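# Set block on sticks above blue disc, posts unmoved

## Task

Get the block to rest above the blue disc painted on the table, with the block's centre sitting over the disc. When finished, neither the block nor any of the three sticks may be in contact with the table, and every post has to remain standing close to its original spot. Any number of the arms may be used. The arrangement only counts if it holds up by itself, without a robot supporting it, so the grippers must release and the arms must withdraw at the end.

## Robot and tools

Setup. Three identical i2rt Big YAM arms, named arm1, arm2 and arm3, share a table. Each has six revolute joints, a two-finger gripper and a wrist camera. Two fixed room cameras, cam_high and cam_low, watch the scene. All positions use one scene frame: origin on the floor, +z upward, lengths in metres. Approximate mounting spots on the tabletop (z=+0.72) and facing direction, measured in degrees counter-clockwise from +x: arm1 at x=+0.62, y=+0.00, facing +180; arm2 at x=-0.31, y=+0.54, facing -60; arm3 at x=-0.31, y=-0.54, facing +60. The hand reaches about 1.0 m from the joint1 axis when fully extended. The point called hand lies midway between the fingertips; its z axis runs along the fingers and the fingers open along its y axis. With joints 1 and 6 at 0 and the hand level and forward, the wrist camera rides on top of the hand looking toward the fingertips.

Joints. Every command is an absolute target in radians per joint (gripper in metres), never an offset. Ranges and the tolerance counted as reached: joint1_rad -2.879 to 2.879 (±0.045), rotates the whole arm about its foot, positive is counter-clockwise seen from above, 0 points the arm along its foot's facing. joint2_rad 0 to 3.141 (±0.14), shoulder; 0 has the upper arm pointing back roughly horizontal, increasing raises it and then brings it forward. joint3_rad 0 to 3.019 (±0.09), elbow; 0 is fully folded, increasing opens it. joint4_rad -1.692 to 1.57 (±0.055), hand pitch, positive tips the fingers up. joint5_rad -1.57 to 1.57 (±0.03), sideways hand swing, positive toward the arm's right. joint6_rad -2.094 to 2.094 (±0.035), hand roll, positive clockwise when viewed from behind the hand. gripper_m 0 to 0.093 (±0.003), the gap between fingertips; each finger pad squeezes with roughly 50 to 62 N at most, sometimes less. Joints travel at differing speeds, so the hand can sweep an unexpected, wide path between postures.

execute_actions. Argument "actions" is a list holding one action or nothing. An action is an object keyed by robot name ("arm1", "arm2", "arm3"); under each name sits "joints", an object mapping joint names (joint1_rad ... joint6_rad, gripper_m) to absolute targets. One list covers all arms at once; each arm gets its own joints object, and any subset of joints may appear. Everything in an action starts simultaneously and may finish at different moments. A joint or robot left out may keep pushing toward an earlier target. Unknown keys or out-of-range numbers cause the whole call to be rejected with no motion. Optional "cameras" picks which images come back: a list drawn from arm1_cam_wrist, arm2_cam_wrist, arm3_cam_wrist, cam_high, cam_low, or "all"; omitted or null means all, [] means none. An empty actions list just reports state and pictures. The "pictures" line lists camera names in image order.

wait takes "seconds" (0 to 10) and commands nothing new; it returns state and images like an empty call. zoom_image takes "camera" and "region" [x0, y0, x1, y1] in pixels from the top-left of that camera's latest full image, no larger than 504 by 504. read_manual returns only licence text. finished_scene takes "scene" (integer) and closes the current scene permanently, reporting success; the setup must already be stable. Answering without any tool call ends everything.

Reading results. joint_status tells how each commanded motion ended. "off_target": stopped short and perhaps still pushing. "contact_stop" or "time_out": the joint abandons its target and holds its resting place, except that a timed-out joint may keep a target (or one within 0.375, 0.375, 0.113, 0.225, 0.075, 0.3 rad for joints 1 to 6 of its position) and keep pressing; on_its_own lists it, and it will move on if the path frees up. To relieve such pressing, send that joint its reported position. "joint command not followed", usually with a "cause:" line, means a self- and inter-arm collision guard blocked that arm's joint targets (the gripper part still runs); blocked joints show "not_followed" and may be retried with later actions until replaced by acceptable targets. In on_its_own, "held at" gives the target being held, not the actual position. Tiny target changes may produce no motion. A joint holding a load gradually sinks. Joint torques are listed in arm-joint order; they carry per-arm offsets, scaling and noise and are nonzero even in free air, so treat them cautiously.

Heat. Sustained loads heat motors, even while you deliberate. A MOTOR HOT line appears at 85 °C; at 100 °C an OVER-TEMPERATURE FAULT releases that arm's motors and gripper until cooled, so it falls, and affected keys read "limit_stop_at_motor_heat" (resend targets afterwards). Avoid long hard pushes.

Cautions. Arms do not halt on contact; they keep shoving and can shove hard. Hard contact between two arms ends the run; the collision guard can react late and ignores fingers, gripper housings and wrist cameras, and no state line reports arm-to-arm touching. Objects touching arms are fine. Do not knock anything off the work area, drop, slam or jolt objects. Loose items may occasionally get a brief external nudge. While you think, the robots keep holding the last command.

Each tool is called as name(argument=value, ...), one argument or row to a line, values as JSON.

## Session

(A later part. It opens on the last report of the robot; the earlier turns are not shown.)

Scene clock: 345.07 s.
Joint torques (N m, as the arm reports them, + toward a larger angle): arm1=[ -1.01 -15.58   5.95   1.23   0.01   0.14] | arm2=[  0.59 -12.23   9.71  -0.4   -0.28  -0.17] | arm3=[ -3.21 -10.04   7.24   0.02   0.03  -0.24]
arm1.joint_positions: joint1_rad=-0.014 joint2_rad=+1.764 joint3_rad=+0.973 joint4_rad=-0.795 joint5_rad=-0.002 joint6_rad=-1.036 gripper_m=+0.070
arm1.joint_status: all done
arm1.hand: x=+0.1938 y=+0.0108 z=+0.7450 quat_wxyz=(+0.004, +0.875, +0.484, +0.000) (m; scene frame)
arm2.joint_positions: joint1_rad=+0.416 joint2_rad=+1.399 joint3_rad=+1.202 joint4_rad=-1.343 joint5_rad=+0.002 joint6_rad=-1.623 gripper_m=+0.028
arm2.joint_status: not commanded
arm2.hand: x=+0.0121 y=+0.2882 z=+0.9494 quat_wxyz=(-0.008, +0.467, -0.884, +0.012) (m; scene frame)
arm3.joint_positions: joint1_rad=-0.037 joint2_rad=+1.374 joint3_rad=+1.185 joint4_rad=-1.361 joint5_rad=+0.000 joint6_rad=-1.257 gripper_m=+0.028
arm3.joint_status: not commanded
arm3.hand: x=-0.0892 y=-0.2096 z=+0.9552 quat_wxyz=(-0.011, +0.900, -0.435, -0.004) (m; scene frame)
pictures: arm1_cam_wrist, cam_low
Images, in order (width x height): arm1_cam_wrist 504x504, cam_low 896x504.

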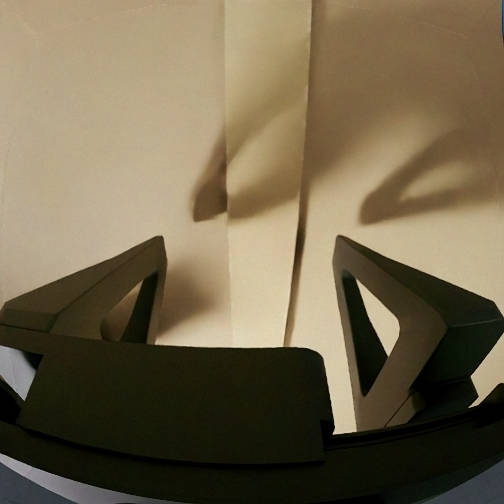

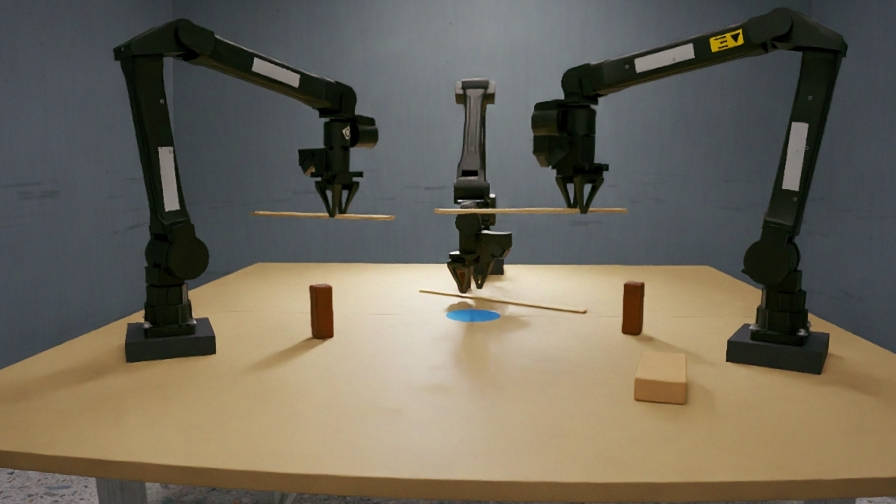

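execute_actions(
  actions=[
    {"arm1":{"joints":{"joint2_rad":1.803,"joint3_rad":0.957,"joint4_rad":-0.735}}},
  ],
  cameras=["cam_low","arm1_cam_wrist"],
)

Scene clock: 350.90 s.
Joint torques (N m, as the arm reports them, + toward a larger angle): arm1=[ -1.04 -12.81   5.03   1.27   0.02   0.15] | arm2=[  0.72 -12.27   9.64  -0.39  -0.28  -0.16] | arm3=[-3.06 -9.65  7.27  0.01  0.03 -0.2 ]
arm1.joint_positions: joint1_rad=-0.014 joint2_rad=+1.790 joint3_rad=+0.963 joint4_rad=-0.751 joint5_rad=-0.002 joint6_rad=-1.036 gripper_m=+0.070
arm1.joint_status: all done
arm1.hand: x=+0.1923 y=+0.0108 z=+0.7318 quat_wxyz=(+0.001, +0.875, +0.484, -0.004) (m; scene frame)
arm2.joint_positions: joint1_rad=+0.416 joint2_rad=+1.399 joint3_rad=+1.202 joint4_rad=-1.343 joint5_rad=+0.002 joint6_rad=-1.623 gripper_m=+0.028
arm2.joint_status: not commanded
arm2.hand: x=+0.0121 y=+0.2882 z=+0.9494 quat_wxyz=(-0.008, +0.467, -0.884, +0.012) (m; scene frame)
arm3.joint_positions: joint1_rad=-0.037 joint2_rad=+1.374 joint3_rad=+1.185 joint4_rad=-1.361 joint5_rad=+0.000 joint6_rad=-1.257 gripper_m=+0.028
arm3.joint_status: not commanded
arm3.hand: x=-0.0892 y=-0.2096 z=+0.9552 quat_wxyz=(-0.011, +0.900, -0.435, -0.004) (m; scene frame)
pictures: arm1_cam_wrist, cam_low
Images, in order (width x height): arm1_cam_wrist 504x504, cam_low 896x504.

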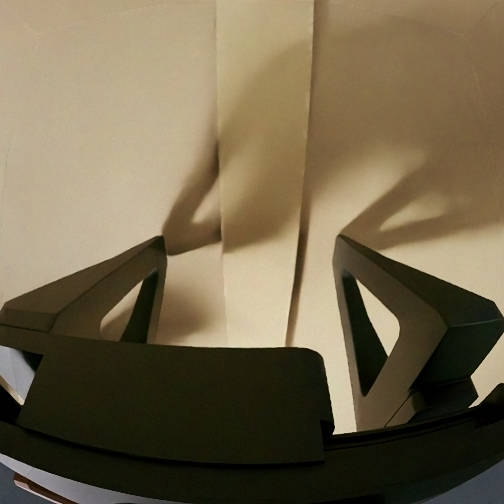

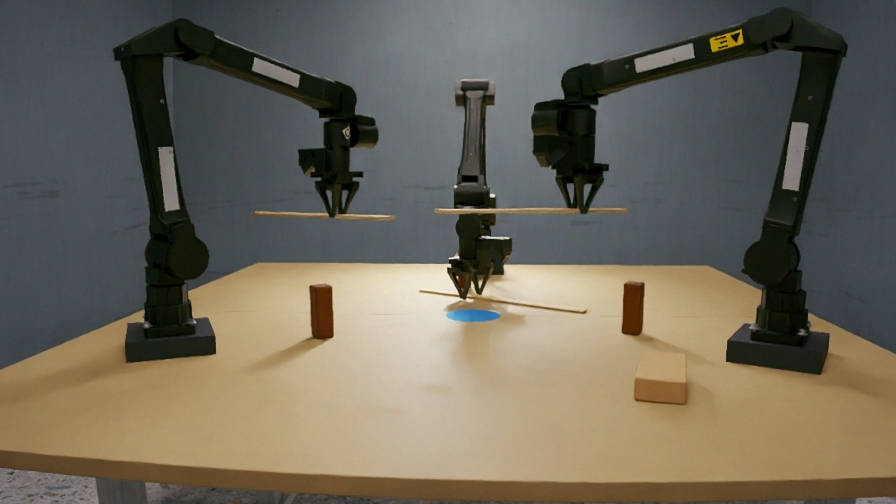

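execute_actions(
  actions=[
    {"arm1":{"joints":{"gripper_m":0.024,"joint2_rad":1.792}}},
  ],
  cameras=["arm1_cam_wrist"],
)

execute_actions(
  actions=[
    {"arm1":{"joints":{"joint2_rad":1.60,"joint4_rad":-0.86}}},
  ],
  cameras=["cam_low","cam_high","arm1_cam_wrist"],
)

Scene clock: 354.90 s.
Joint torques (N m, as the arm reports them, + toward a larger angle): arm1=[ -1.12 -13.97   5.03   1.22   0.     0.15] | arm2=[  0.6  -12.27   9.71  -0.42  -0.28  -0.18] | arm3=[-2.97 -9.78  7.23 -0.02  0.04 -0.22]
arm1.joint_positions: joint1_rad=-0.014 joint2_rad=+1.790 joint3_rad=+0.963 joint4_rad=-0.750 joint5_rad=-0.002 joint6_rad=-1.035 gripper_m=+0.027
arm1.joint_status: gripper_m off_target (ended at +0.027, target +0.024); the others done
arm1.hand: x=+0.1921 y=+0.0109 z=+0.7318 quat_wxyz=(+0.001, +0.875, +0.484, -0.004) (m; scene frame)
arm2.joint_positions: joint1_rad=+0.416 joint2_rad=+1.399 joint3_rad=+1.202 joint4_rad=-1.343 joint5_rad=+0.002 joint6_rad=-1.623 gripper_m=+0.028
arm2.joint_status: not commanded
arm2.hand: x=+0.0121 y=+0.2882 z=+0.9494 quat_wxyz=(-0.008, +0.467, -0.884, +0.012) (m; scene frame)
arm3.joint_positions: joint1_rad=-0.037 joint2_rad=+1.374 joint3_rad=+1.185 joint4_rad=-1.361 joint5_rad=+0.000 joint6_rad=-1.257 gripper_m=+0.028
arm3.joint_status: not commanded
arm3.hand: x=-0.0892 y=-0.2096 z=+0.9552 quat_wxyz=(-0.011, +0.900, -0.435, -0.004) (m; scene frame)
pictures: arm1_cam_wrist
Images, in order (width x height): arm1_cam_wrist 504x504.

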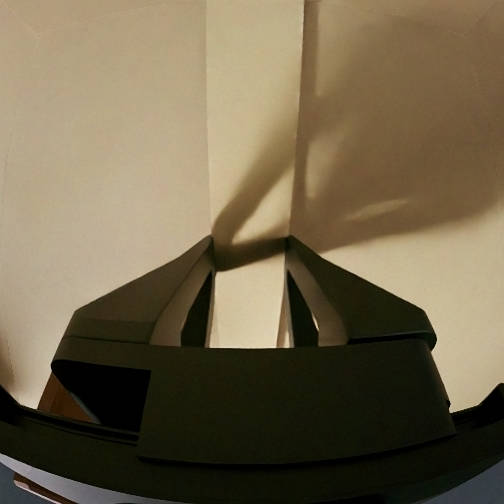

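Scene clock: 355.90 s.
Joint torques (N m, as the arm reports them, + toward a larger angle): arm1=[ -1.12 -11.66   6.84   0.3   -0.03   0.15] | arm2=[  0.7  -12.17   9.62  -0.36  -0.28  -0.17] | arm3=[-2.97 -9.76  7.24  0.03  0.03 -0.24]
arm1.joint_positions: joint1_rad=-0.014 joint2_rad=+1.592 joint3_rad=+0.956 joint4_rad=-0.847 joint5_rad=-0.001 joint6_rad=-1.035 gripper_m=+0.027
arm1.joint_status: all done
arm1.hand: x=+0.1943 y=+0.0113 z=+0.8090 quat_wxyz=(-0.023, +0.874, +0.483, -0.044) (m; scene frame)
arm2.joint_positions: joint1_rad=+0.416 joint2_rad=+1.399 joint3_rad=+1.202 joint4_rad=-1.343 joint5_rad=+0.002 joint6_rad=-1.623 gripper_m=+0.028
arm2.joint_status: not commanded
arm2.hand: x=+0.0121 y=+0.2882 z=+0.9494 quat_wxyz=(-0.008, +0.467, -0.884, +0.012) (m; scene frame)
arm3.joint_positions: joint1_rad=-0.037 joint2_rad=+1.374 joint3_rad=+1.185 joint4_rad=-1.361 joint5_rad=+0.000 joint6_rad=-1.257 gripper_m=+0.028
arm3.joint_status: not commanded
arm3.hand: x=-0.0892 y=-0.2096 z=+0.9552 quat_wxyz=(-0.011, +0.900, -0.435, -0.004) (m; scene frame)
pictures: arm1_cam_wrist, cam_high, cam_low
Images, in order (width x height): arm1_cam_wrist 504x504, cam_high 896x504, cam_low 896x504.

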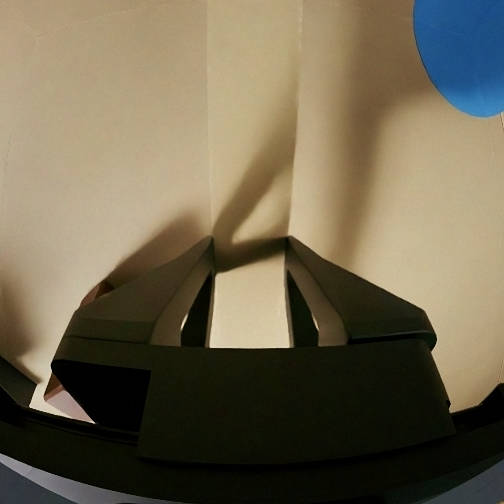

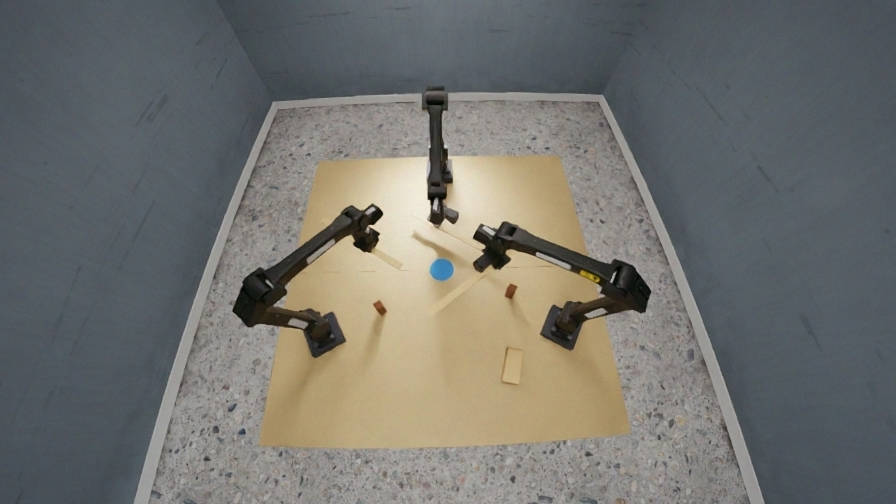

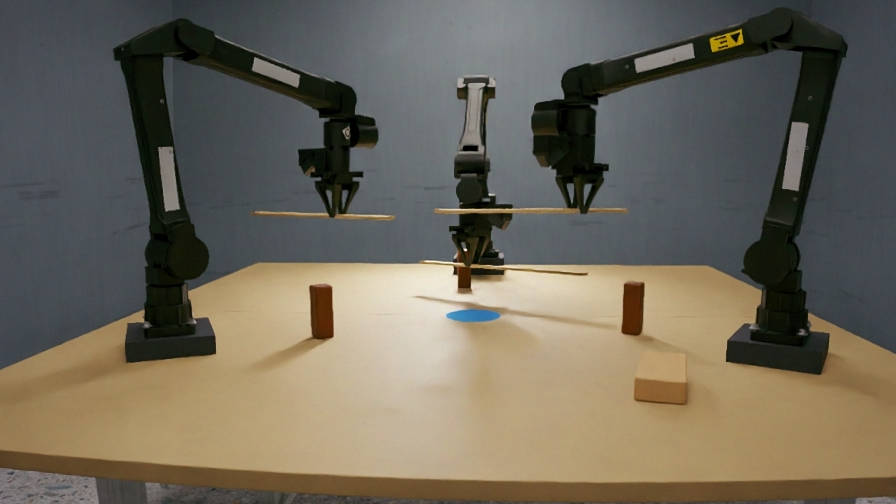

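execute_actions(
  actions=[
    {"arm1":{"joints":{"joint1_rad":-0.065,"joint2_rad":1.497,"joint3_rad":1.098,"joint4_rad":-1.172}}},
  ],
  cameras=["cam_low"],
)

Scene clock: 368.87 s.
Joint torques (N m, as the arm reports them, + toward a larger angle): arm1=[ -0.59 -11.49  10.22   0.09  -0.05   0.14] | arm2=[  0.65 -12.31   9.63  -0.39  -0.27  -0.19] | arm3=[-3.09 -9.91  7.22 -0.04  0.02 -0.21]
arm1.joint_positions: joint1_rad=-0.058 joint2_rad=+1.496 joint3_rad=+1.064 joint4_rad=-1.159 joint5_rad=+0.000 joint6_rad=-1.034 gripper_m=+0.027
arm1.joint_status: all done
arm1.hand: x=+0.2191 y=+0.0286 z=+0.8804 quat_wxyz=(+0.004, +0.886, +0.464, +0.002) (m; scene frame)
arm2.joint_positions: joint1_rad=+0.416 joint2_rad=+1.399 joint3_rad=+1.202 joint4_rad=-1.343 joint5_rad=+0.002 joint6_rad=-1.623 gripper_m=+0.028
arm2.joint_status: not commanded
arm2.hand: x=+0.0121 y=+0.2882 z=+0.9494 quat_wxyz=(-0.008, +0.467, -0.884, +0.012) (m; scene frame)
arm3.joint_positions: joint1_rad=-0.037 joint2_rad=+1.374 joint3_rad=+1.185 joint4_rad=-1.361 joint5_rad=+0.000 joint6_rad=-1.257 gripper_m=+0.028
arm3.joint_status: not commanded
arm3.hand: x=-0.0892 y=-0.2096 z=+0.9552 quat_wxyz=(-0.011, +0.900, -0.435, -0.004) (m; scene frame)
pictures: cam_low
Images, in order (width x height): cam_low 896x504.

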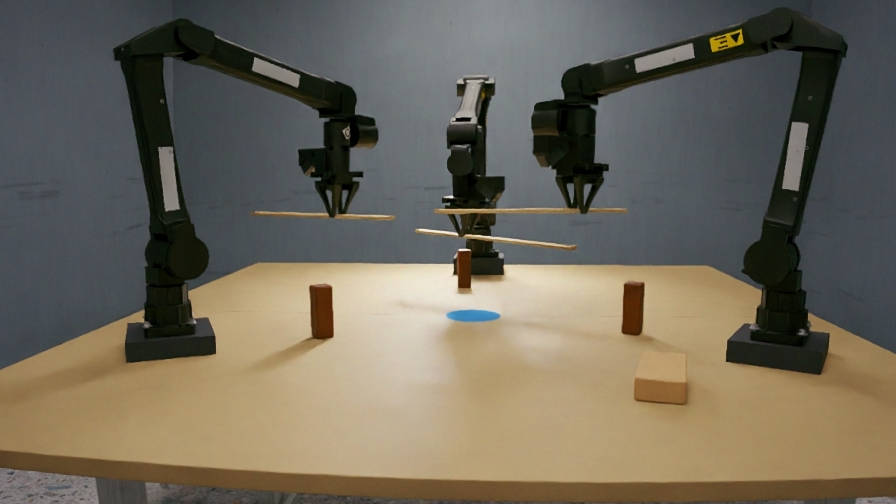

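execute_actions(
  actions=[
    {"arm1":{"joints":{"joint1_rad":-0.072,"joint6_rad":-0.045}}},
  ],
  cameras=["cam_low","cam_high","arm1_cam_wrist"],
)

Scene clock: 379.80 s.
Joint torques (N m, as the arm reports them, + toward a larger angle): arm1=[ -1.19 -11.68  10.36   0.11   0.01   0.16] | arm2=[  0.66 -12.5    9.64  -0.38  -0.29  -0.16] | arm3=[-3.24 -9.74  7.16  0.05  0.02 -0.22]
arm1.joint_positions: joint1_rad=-0.058 joint2_rad=+1.496 joint3_rad=+1.064 joint4_rad=-1.159 joint5_rad=+0.000 joint6_rad=-0.053 gripper_m=+0.027
arm1.joint_status: all done
arm1.hand: x=+0.2191 y=+0.0286 z=+0.8804 quat_wxyz=(+0.003, +1.000, -0.008, +0.004) (m; scene frame)
arm2.joint_positions: joint1_rad=+0.416 joint2_rad=+1.399 joint3_rad=+1.202 joint4_rad=-1.343 joint5_rad=+0.002 joint6_rad=-1.623 gripper_m=+0.028
arm2.joint_status: not commanded
arm2.hand: x=+0.0121 y=+0.2882 z=+0.9494 quat_wxyz=(-0.008, +0.467, -0.884, +0.012) (m; scene frame)
arm3.joint_positions: joint1_rad=-0.037 joint2_rad=+1.374 joint3_rad=+1.185 joint4_rad=-1.361 joint5_rad=+0.000 joint6_rad=-1.257 gripper_m=+0.028
arm3.joint_status: not commanded
arm3.hand: x=-0.0892 y=-0.2096 z=+0.9552 quat_wxyz=(-0.011, +0.900, -0.435, -0.004) (m; scene frame)
pictures: arm1_cam_wrist, cam_high, cam_low
Images, in order (width x height): arm1_cam_wrist 504x504, cam_high 896x504, cam_low 896x504.

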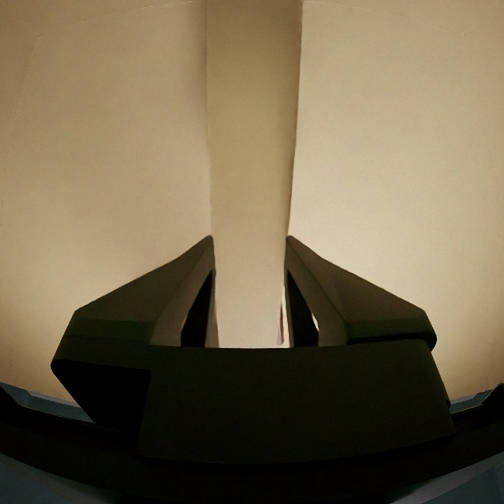

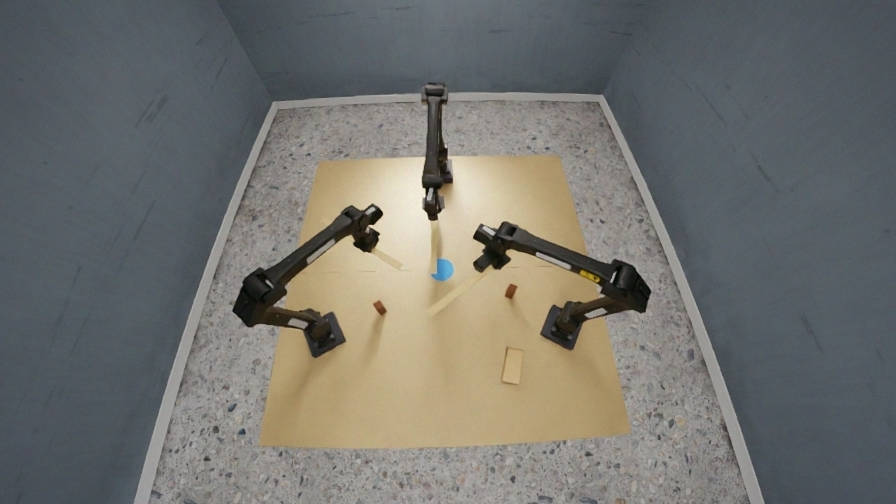

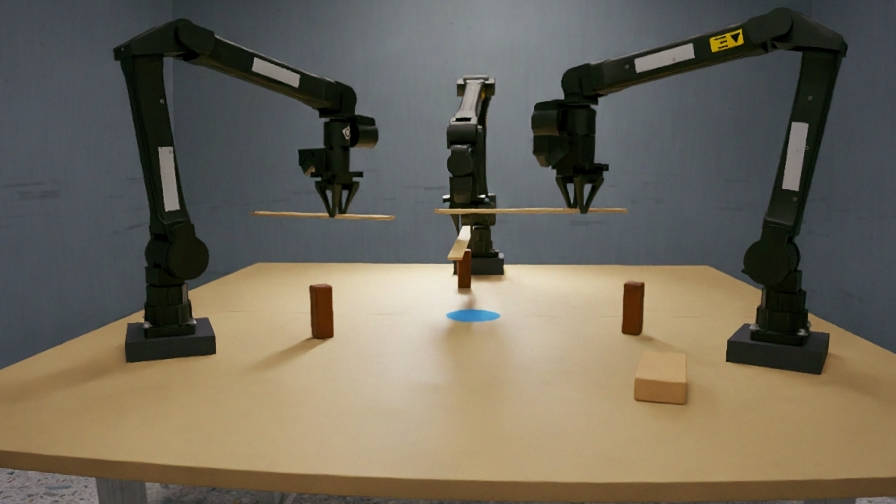

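zoom_image(
  camera="arm1_cam_wrist",
  region=[170, 220, 340, 360],
)

zoom_image(
  camera="cam_low",
  region=[400, 190, 540, 330],
)

zoom_image(
  camera="cam_high",
  region=[380, 170, 500, 300],
)

Region (170, 220, 340, 360) of arm1_cam_wrist's 504x504 image, scaled by 2.965, with more detail than that image has; it fills the top 415 rows of this view, and the rest is white.

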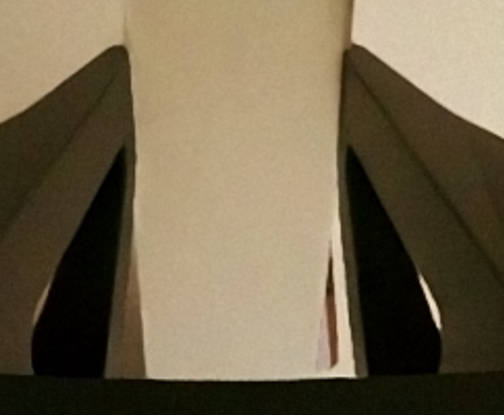

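Region (400, 190, 540, 330) of cam_low's 896x504 image, scaled by 3.600, with more detail than that image has.

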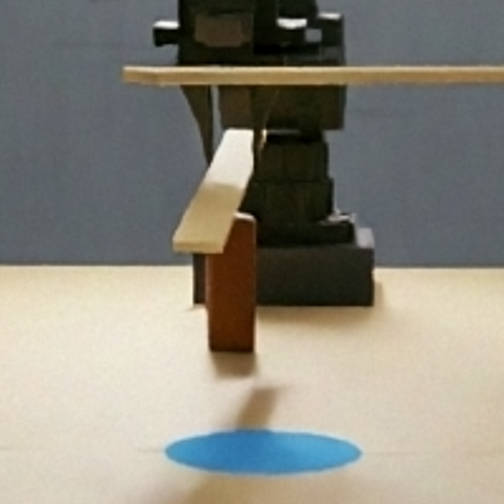

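Region (380, 170, 500, 300) of cam_high's 896x504 image, scaled by 3.877, with more detail than that image has; it fills the left 465 columns of this view, and the rest is white.

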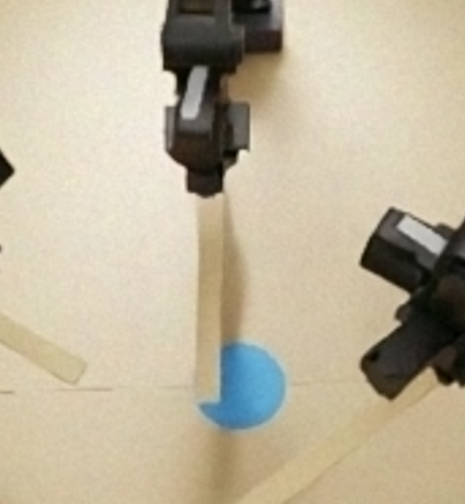

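execute_actions(
  actions=[
    {"arm1":{"joints":{"joint1_rad":-0.085,"joint2_rad":1.380,"joint3_rad":0.941,"joint4_rad":-0.918}}},
  ],
  cameras=["cam_low","cam_high","arm1_cam_wrist"],
)

Scene clock: 402.73 s.
Joint torques (N m, as the arm reports them, + toward a larger angle): arm1=[ -1.03 -11.04   7.36   1.86   0.01   0.15] | arm2=[  0.72 -12.45   9.63  -0.36  -0.27  -0.16] | arm3=[-3.44 -9.77  7.21 -0.04  0.04 -0.22]
arm1.joint_positions: joint1_rad=-0.072 joint2_rad=+1.389 joint3_rad=+0.946 joint4_rad=-0.938 joint5_rad=+0.000 joint6_rad=-0.053 gripper_m=+0.027
arm1.joint_status: all done
arm1.hand: x=+0.2112 y=+0.0353 z=+0.8832 quat_wxyz=(-0.004, +0.995, -0.016, -0.101) (m; scene frame)
arm2.joint_positions: joint1_rad=+0.416 joint2_rad=+1.399 joint3_rad=+1.202 joint4_rad=-1.343 joint5_rad=+0.002 joint6_rad=-1.623 gripper_m=+0.028
arm2.joint_status: not commanded
arm2.hand: x=+0.0121 y=+0.2882 z=+0.9494 quat_wxyz=(-0.008, +0.467, -0.884, +0.012) (m; scene frame)
arm3.joint_positions: joint1_rad=-0.037 joint2_rad=+1.374 joint3_rad=+1.185 joint4_rad=-1.361 joint5_rad=+0.000 joint6_rad=-1.257 gripper_m=+0.028
arm3.joint_status: not commanded
arm3.hand: x=-0.0892 y=-0.2096 z=+0.9552 quat_wxyz=(-0.011, +0.900, -0.435, -0.004) (m; scene frame)
pictures: arm1_cam_wrist, cam_high, cam_low
Images, in order (width x height): arm1_cam_wrist 504x504, cam_high 896x504, cam_low 896x504.

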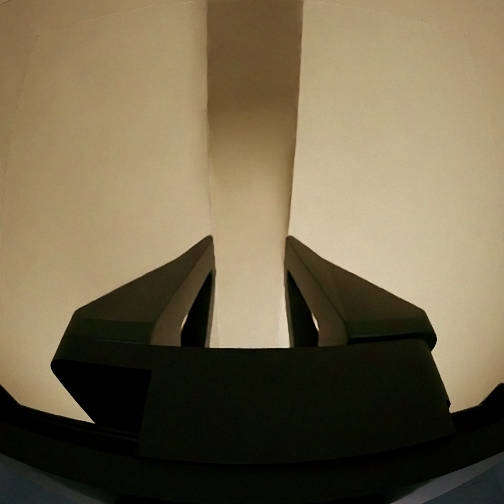

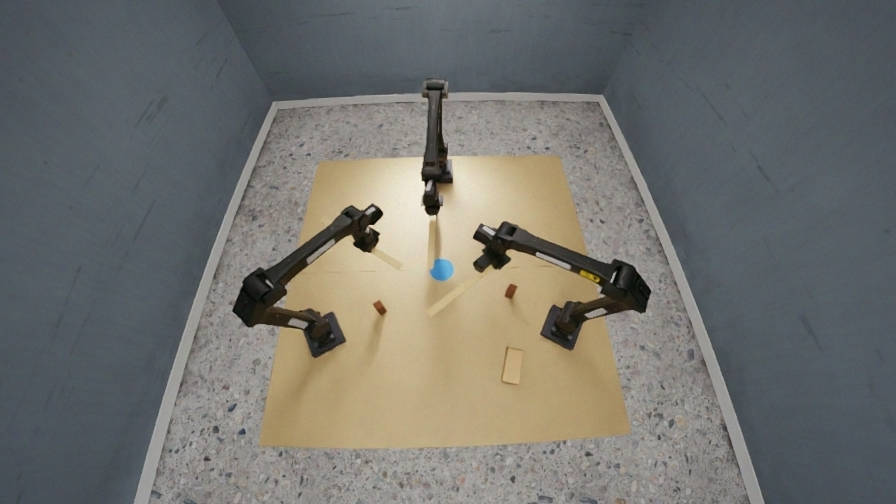

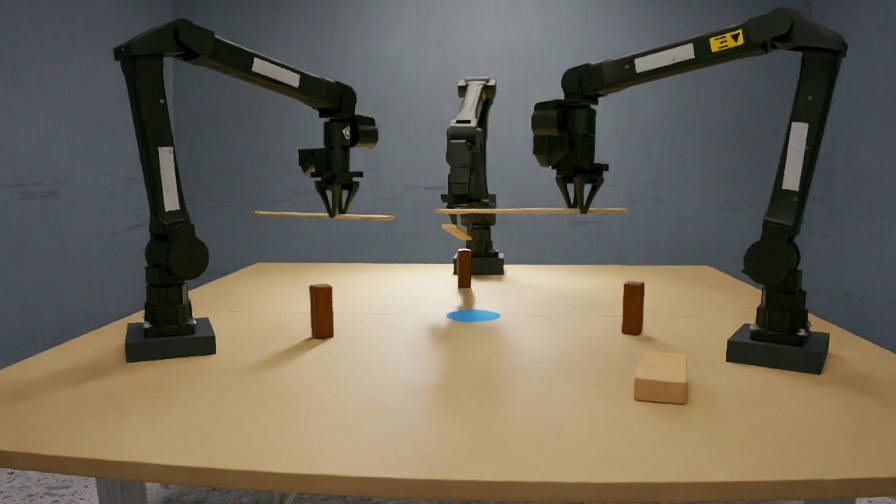

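zoom_image(
  camera="cam_low",
  region=[420, 200, 520, 300],
)

Region (420, 200, 520, 300) of cam_low's 896x504 image, scaled by 5.040, with more detail than that image has.

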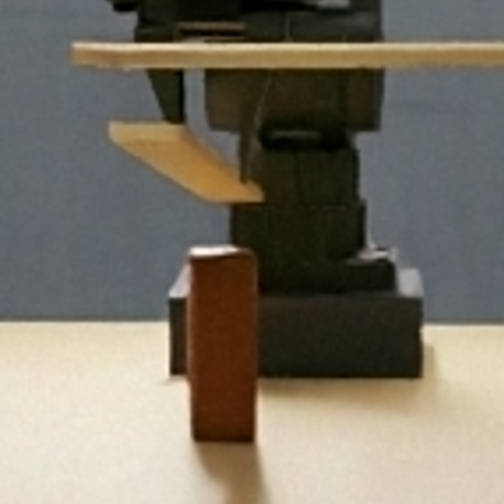

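execute_actions(
  actions=[
    {"arm1":{"joints":{"joint2_rad":1.418,"joint3_rad":0.904,"joint4_rad":-0.854,"joint6_rad":-0.093}}},
  ],
  cameras=["cam_low","cam_high"],
)

zoom_image(
  camera="cam_low",
  region=[420, 200, 520, 300],
)

Scene clock: 418.30 s.
Joint torques (N m, as the arm reports them, + toward a larger angle): arm1=[-1.06 -9.93  7.31  1.87  0.    0.02] | arm2=[  0.55 -12.17   9.68  -0.4   -0.27  -0.18] | arm3=[-3.13 -9.67  7.25 -0.03  0.03 -0.22]
arm1.joint_positions: joint1_rad=-0.072 joint2_rad=+1.412 joint3_rad=+0.906 joint4_rad=-0.874 joint5_rad=+0.000 joint6_rad=-0.085 gripper_m=+0.027
arm1.joint_status: all done
arm1.hand: x=+0.2128 y=+0.0350 z=+0.8615 quat_wxyz=(-0.006, +0.995, +0.000, -0.101) (m; scene frame)
arm2.joint_positions: joint1_rad=+0.416 joint2_rad=+1.399 joint3_rad=+1.202 joint4_rad=-1.343 joint5_rad=+0.002 joint6_rad=-1.623 gripper_m=+0.028
arm2.joint_status: not commanded
arm2.hand: x=+0.0121 y=+0.2882 z=+0.9494 quat_wxyz=(-0.008, +0.467, -0.884, +0.012) (m; scene frame)
arm3.joint_positions: joint1_rad=-0.037 joint2_rad=+1.374 joint3_rad=+1.185 joint4_rad=-1.361 joint5_rad=+0.000 joint6_rad=-1.257 gripper_m=+0.028
arm3.joint_status: not commanded
arm3.hand: x=-0.0892 y=-0.2096 z=+0.9552 quat_wxyz=(-0.011, +0.900, -0.435, -0.004) (m; scene frame)
pictures: cam_high, cam_low
Images, in order (width x height): cam_high 896x504, cam_low 896x504.

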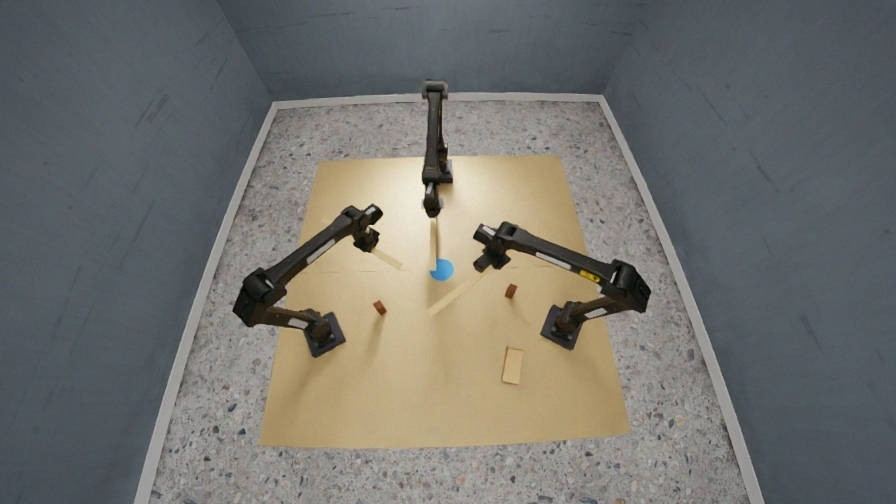

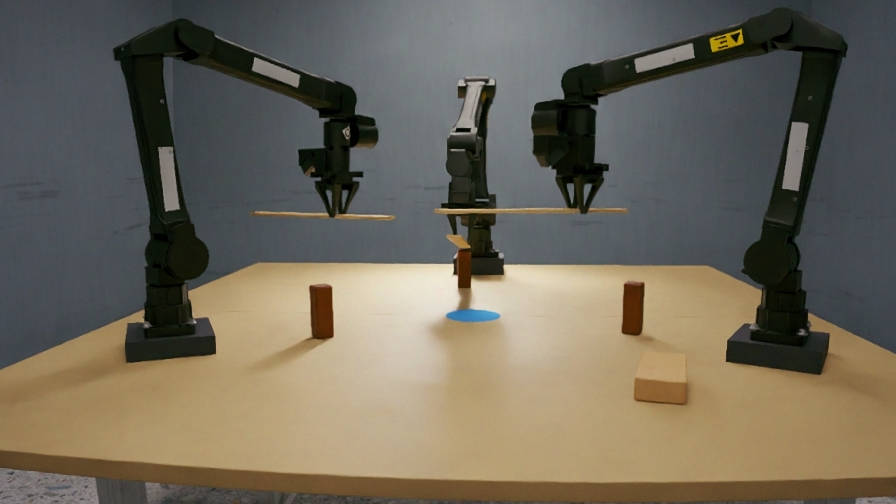

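Region (420, 200, 520, 300) of cam_low's 896x504 image, scaled by 5.040, with more detail than that image has.

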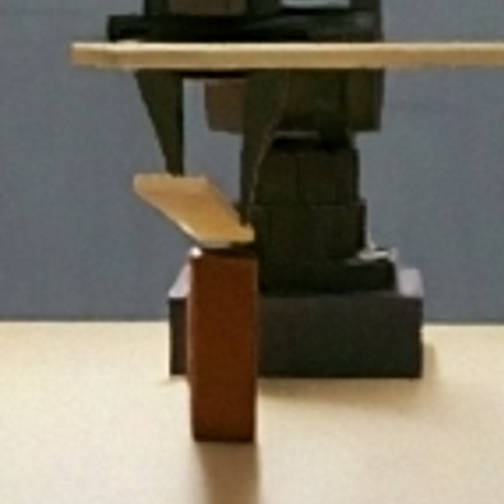

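execute_actions(
  actions=[
    {"arm2":{"joints":{"joint1_rad":0.6}},"arm3":{"joints":{"joint1_rad":-0.07,"joint6_rad":-0.09}}},
  ],
  cameras=["cam_low","cam_high","arm3_cam_wrist"],
)

Scene clock: 446.93 s.
Joint torques (N m, as the arm reports them, + toward a larger angle): arm1=[-1.08 -9.76  7.33  1.86  0.01  0.01] | arm2=[ -0.17 -12.43   9.71  -0.42  -0.24  -0.17] | arm3=[ -3.03 -10.25   7.21   0.03   0.13   0.06]
arm1.joint_positions: joint1_rad=-0.072 joint2_rad=+1.412 joint3_rad=+0.906 joint4_rad=-0.874 joint5_rad=+0.000 joint6_rad=-0.085 gripper_m=+0.027
arm1.joint_status: not commanded
arm1.hand: x=+0.2128 y=+0.0350 z=+0.8615 quat_wxyz=(-0.006, +0.995, +0.001, -0.101) (m; scene frame)
arm2.joint_positions: joint1_rad=+0.605 joint2_rad=+1.399 joint3_rad=+1.202 joint4_rad=-1.343 joint5_rad=+0.001 joint6_rad=-1.623 gripper_m=+0.028
arm2.joint_status: all done
arm2.hand: x=+0.0529 y=+0.3534 z=+0.9499 quat_wxyz=(-0.010, +0.548, -0.836, +0.011) (m; scene frame)
arm3.joint_positions: joint1_rad=-0.058 joint2_rad=+1.374 joint3_rad=+1.185 joint4_rad=-1.361 joint5_rad=+0.000 joint6_rad=-0.107 gripper_m=+0.028
arm3.joint_status: all done
arm3.hand: x=-0.0826 y=-0.2141 z=+0.9551 quat_wxyz=(-0.007, +0.510, -0.860, -0.009) (m; scene frame)
pictures: arm3_cam_wrist, cam_high, cam_low
Images, in order (width x height): arm3_cam_wrist 504x504, cam_high 896x504, cam_low 896x504.

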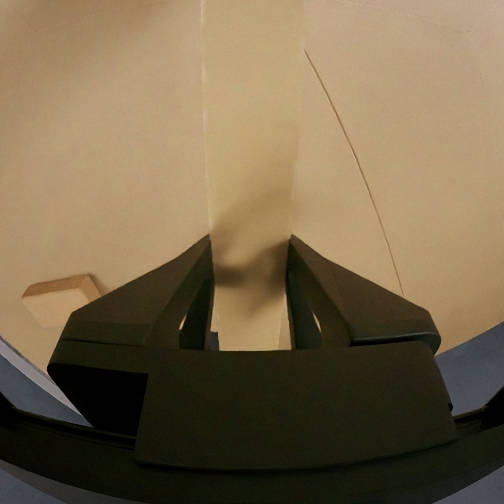

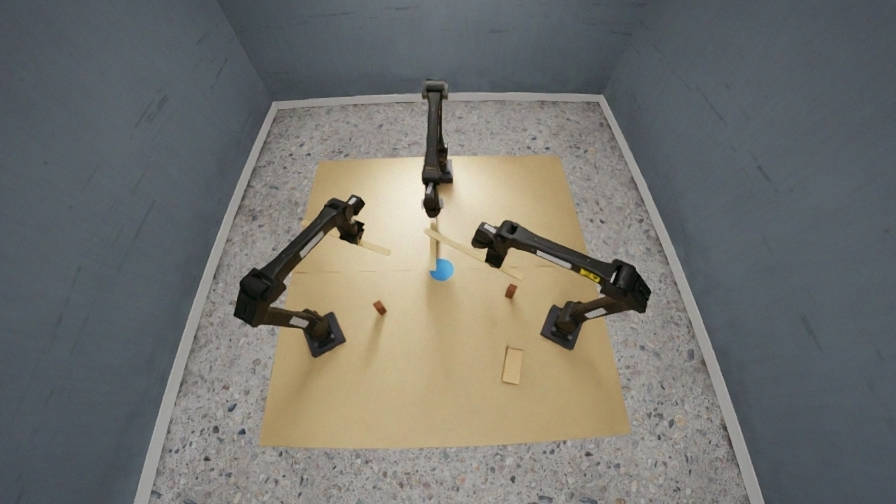

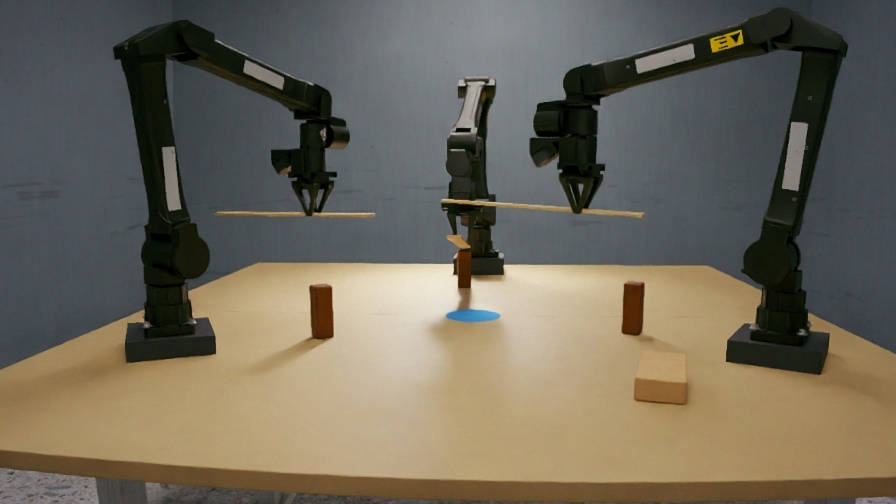

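execute_actions(
  actions=[
    {"arm3":{"joints":{"joint2_rad":1.262,"joint3_rad":1.027,"joint4_rad":-1.128}}},
  ],
  cameras=["cam_low","cam_high"],
)

Scene clock: 467.90 s.
Joint torques (N m, as the arm reports them, + toward a larger angle): arm1=[-1.1  -9.79  7.32  1.85  0.01  0.01] | arm2=[ -0.07 -12.32   9.71  -0.43  -0.25  -0.17] | arm3=[-3.05 -8.56  7.36  1.08  0.11  0.08]
arm1.joint_positions: joint1_rad=-0.072 joint2_rad=+1.412 joint3_rad=+0.906 joint4_rad=-0.874 joint5_rad=+0.000 joint6_rad=-0.085 gripper_m=+0.027
arm1.joint_status: not commanded
arm1.hand: x=+0.2128 y=+0.0350 z=+0.8615 quat_wxyz=(-0.006, +0.995, +0.001, -0.101) (m; scene frame)
arm2.joint_positions: joint1_rad=+0.605 joint2_rad=+1.399 joint3_rad=+1.202 joint4_rad=-1.343 joint5_rad=+0.001 joint6_rad=-1.623 gripper_m=+0.028
arm2.joint_status: not commanded
arm2.hand: x=+0.0529 y=+0.3534 z=+0.9499 quat_wxyz=(-0.010, +0.548, -0.836, +0.011) (m; scene frame)
arm3.joint_positions: joint1_rad=-0.058 joint2_rad=+1.264 joint3_rad=+1.028 joint4_rad=-1.141 joint5_rad=+0.000 joint6_rad=-0.106 gripper_m=+0.028
arm3.joint_status: all done
arm3.hand: x=-0.0849 y=-0.2171 z=+0.9387 quat_wxyz=(-0.085, +0.507, -0.857, -0.045) (m; scene frame)
pictures: cam_high, cam_low
Images, in order (width x height): cam_high 896x504, cam_low 896x504.

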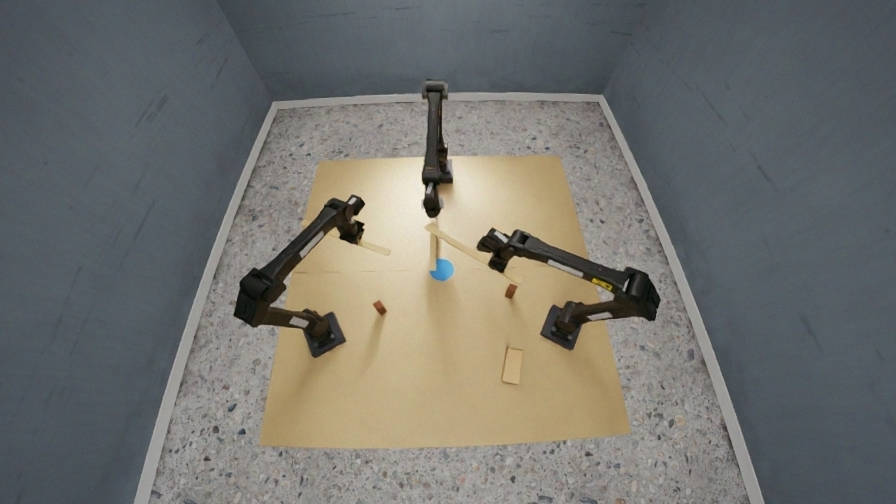

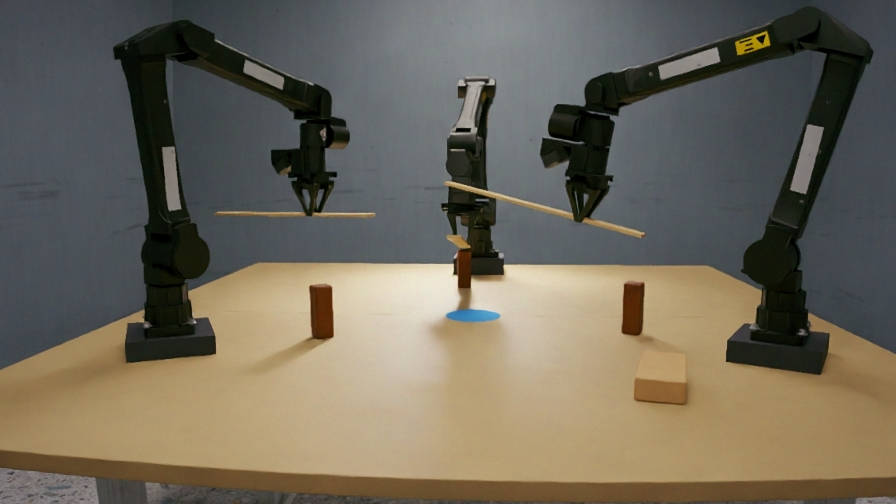

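execute_actions(
  actions=[
    {"arm3":{"joints":{"joint2_rad":1.325,"joint3_rad":0.899,"joint4_rad":-0.939}}},
  ],
  cameras=["cam_low","cam_high"],
)

zoom_image(
  camera="cam_low",
  region=[420, 190, 700, 350],
)

zoom_image(
  camera="cam_high",
  region=[390, 190, 560, 320],
)

Scene clock: 477.47 s.
Joint torques (N m, as the arm reports them, + toward a larger angle): arm1=[-1.02 -9.76  7.32  1.88  0.    0.01] | arm2=[ -0.31 -12.27   9.67  -0.39  -0.25  -0.18] | arm3=[ -3.17 -10.25   7.63   1.04   0.14   0.06]
arm1.joint_positions: joint1_rad=-0.072 joint2_rad=+1.412 joint3_rad=+0.906 joint4_rad=-0.874 joint5_rad=+0.000 joint6_rad=-0.085 gripper_m=+0.027
arm1.joint_status: not commanded
arm1.hand: x=+0.2128 y=+0.0350 z=+0.8615 quat_wxyz=(-0.006, +0.995, +0.001, -0.101) (m; scene frame)
arm2.joint_positions: joint1_rad=+0.605 joint2_rad=+1.399 joint3_rad=+1.202 joint4_rad=-1.343 joint5_rad=+0.001 joint6_rad=-1.623 gripper_m=+0.028
arm2.joint_status: not commanded
arm2.hand: x=+0.0529 y=+0.3534 z=+0.9499 quat_wxyz=(-0.010, +0.548, -0.836, +0.011) (m; scene frame)
arm3.joint_positions: joint1_rad=-0.058 joint2_rad=+1.336 joint3_rad=+0.888 joint4_rad=-0.952 joint5_rad=+0.000 joint6_rad=-0.106 gripper_m=+0.028
arm3.joint_status: all done
arm3.hand: x=-0.0885 y=-0.2208 z=+0.8641 quat_wxyz=(-0.075, +0.508, -0.857, -0.040) (m; scene frame)
pictures: cam_high, cam_low
Images, in order (width x height): cam_high 896x504, cam_low 896x504.

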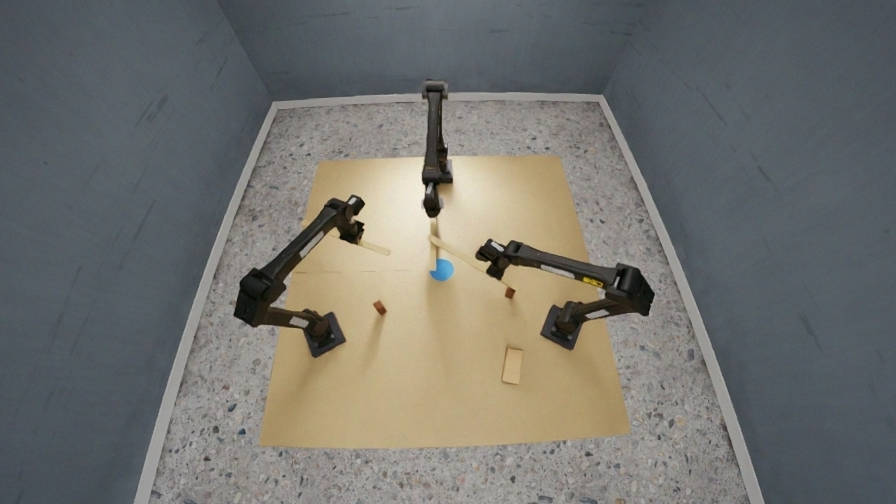

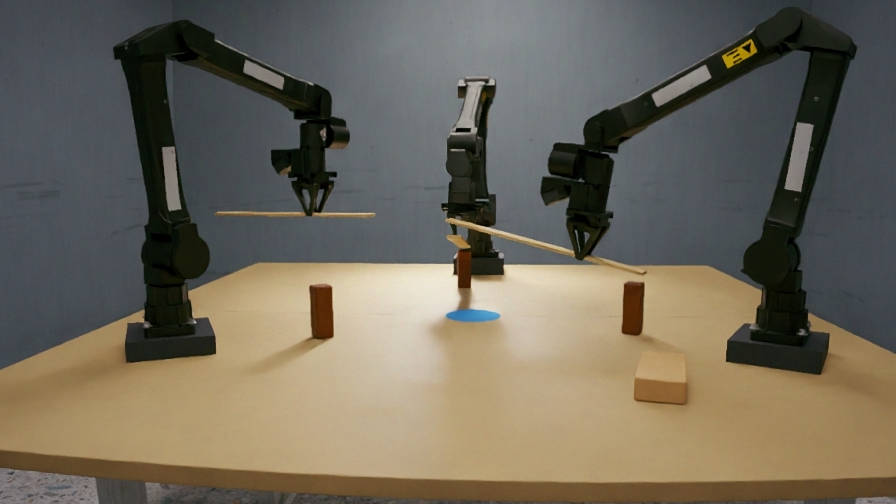

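Region (420, 190, 700, 350) of cam_low's 896x504 image, scaled by 1.800, with more detail than that image has; it fills the top 288 rows of this view, and the rest is white.

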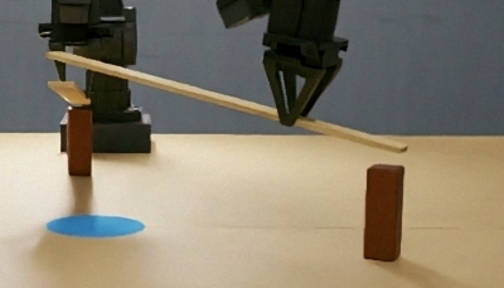

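Region (390, 190, 560, 320) of cam_high's 896x504 image, scaled by 2.965, with more detail than that image has; it fills the top 385 rows of this view, and the rest is white.

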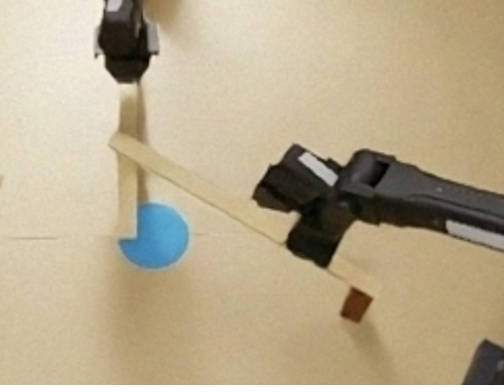

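zoom_image(
  camera="cam_high",
  region=[480, 260, 540, 310],
)

zoom_image(
  camera="cam_low",
  region=[590, 240, 680, 310],
)

Region (480, 260, 540, 310) of cam_high's 896x504 image, scaled by 8.400, with more detail than that image has.

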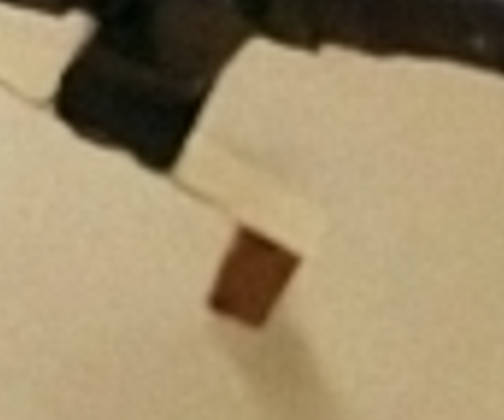

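Region (590, 240, 680, 310) of cam_low's 896x504 image, scaled by 5.600, with more detail than that image has.

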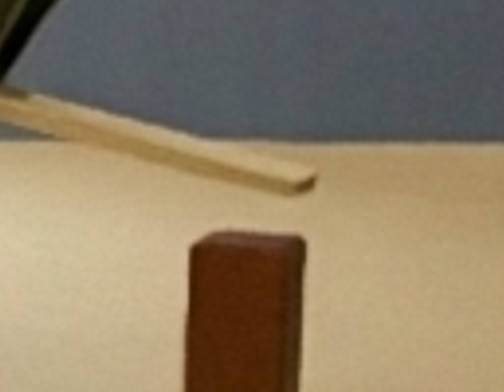

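execute_actions(
  actions=[
    {"arm3":{"joints":{"joint2_rad":1.374,"joint3_rad":0.876,"joint4_rad":-0.895}}},
  ],
  cameras=["cam_low","cam_high"],
)

zoom_image(
  camera="cam_low",
  region=[420, 190, 700, 350],
)

Scene clock: 503.67 s.
Joint torques (N m, as the arm reports them, + toward a larger angle): arm1=[-1.1  -9.81  7.32  1.87  0.    0.01] | arm2=[ -0.24 -12.3    9.68  -0.44  -0.26  -0.16] | arm3=[-2.76 -9.26  6.91  0.97  0.1   0.07]
arm1.joint_positions: joint1_rad=-0.072 joint2_rad=+1.412 joint3_rad=+0.906 joint4_rad=-0.874 joint5_rad=+0.000 joint6_rad=-0.085 gripper_m=+0.027
arm1.joint_status: not commanded
arm1.hand: x=+0.2128 y=+0.0350 z=+0.8615 quat_wxyz=(-0.006, +0.995, +0.001, -0.101) (m; scene frame)
arm2.joint_positions: joint1_rad=+0.605 joint2_rad=+1.399 joint3_rad=+1.202 joint4_rad=-1.343 joint5_rad=+0.001 joint6_rad=-1.623 gripper_m=+0.028
arm2.joint_status: not commanded
arm2.hand: x=+0.0529 y=+0.3534 z=+0.9499 quat_wxyz=(-0.010, +0.548, -0.836, +0.011) (m; scene frame)
arm3.joint_positions: joint1_rad=-0.058 joint2_rad=+1.373 joint3_rad=+0.875 joint4_rad=-0.908 joint5_rad=+0.000 joint6_rad=-0.106 gripper_m=+0.028
arm3.joint_status: all done
arm3.hand: x=-0.0862 y=-0.2173 z=+0.8476 quat_wxyz=(-0.073, +0.508, -0.858, -0.039) (m; scene frame)
pictures: cam_high, cam_low
Images, in order (width x height): cam_high 896x504, cam_low 896x504.

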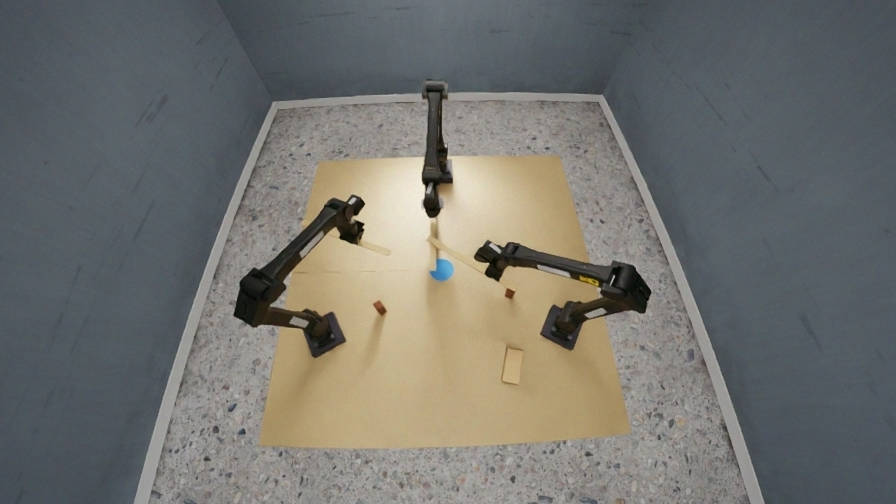

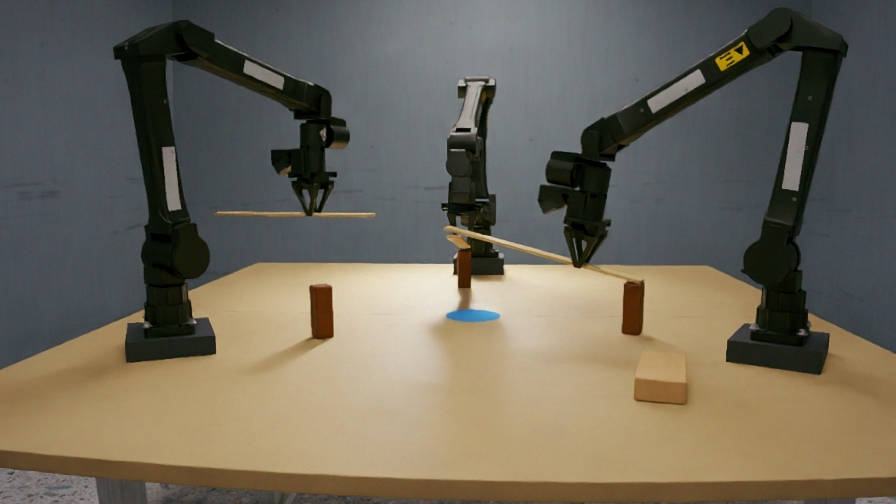

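Region (420, 190, 700, 350) of cam_low's 896x504 image, scaled by 1.800, with more detail than that image has; it fills the top 288 rows of this view, and the rest is white.

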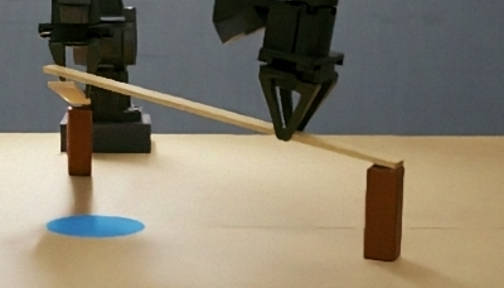

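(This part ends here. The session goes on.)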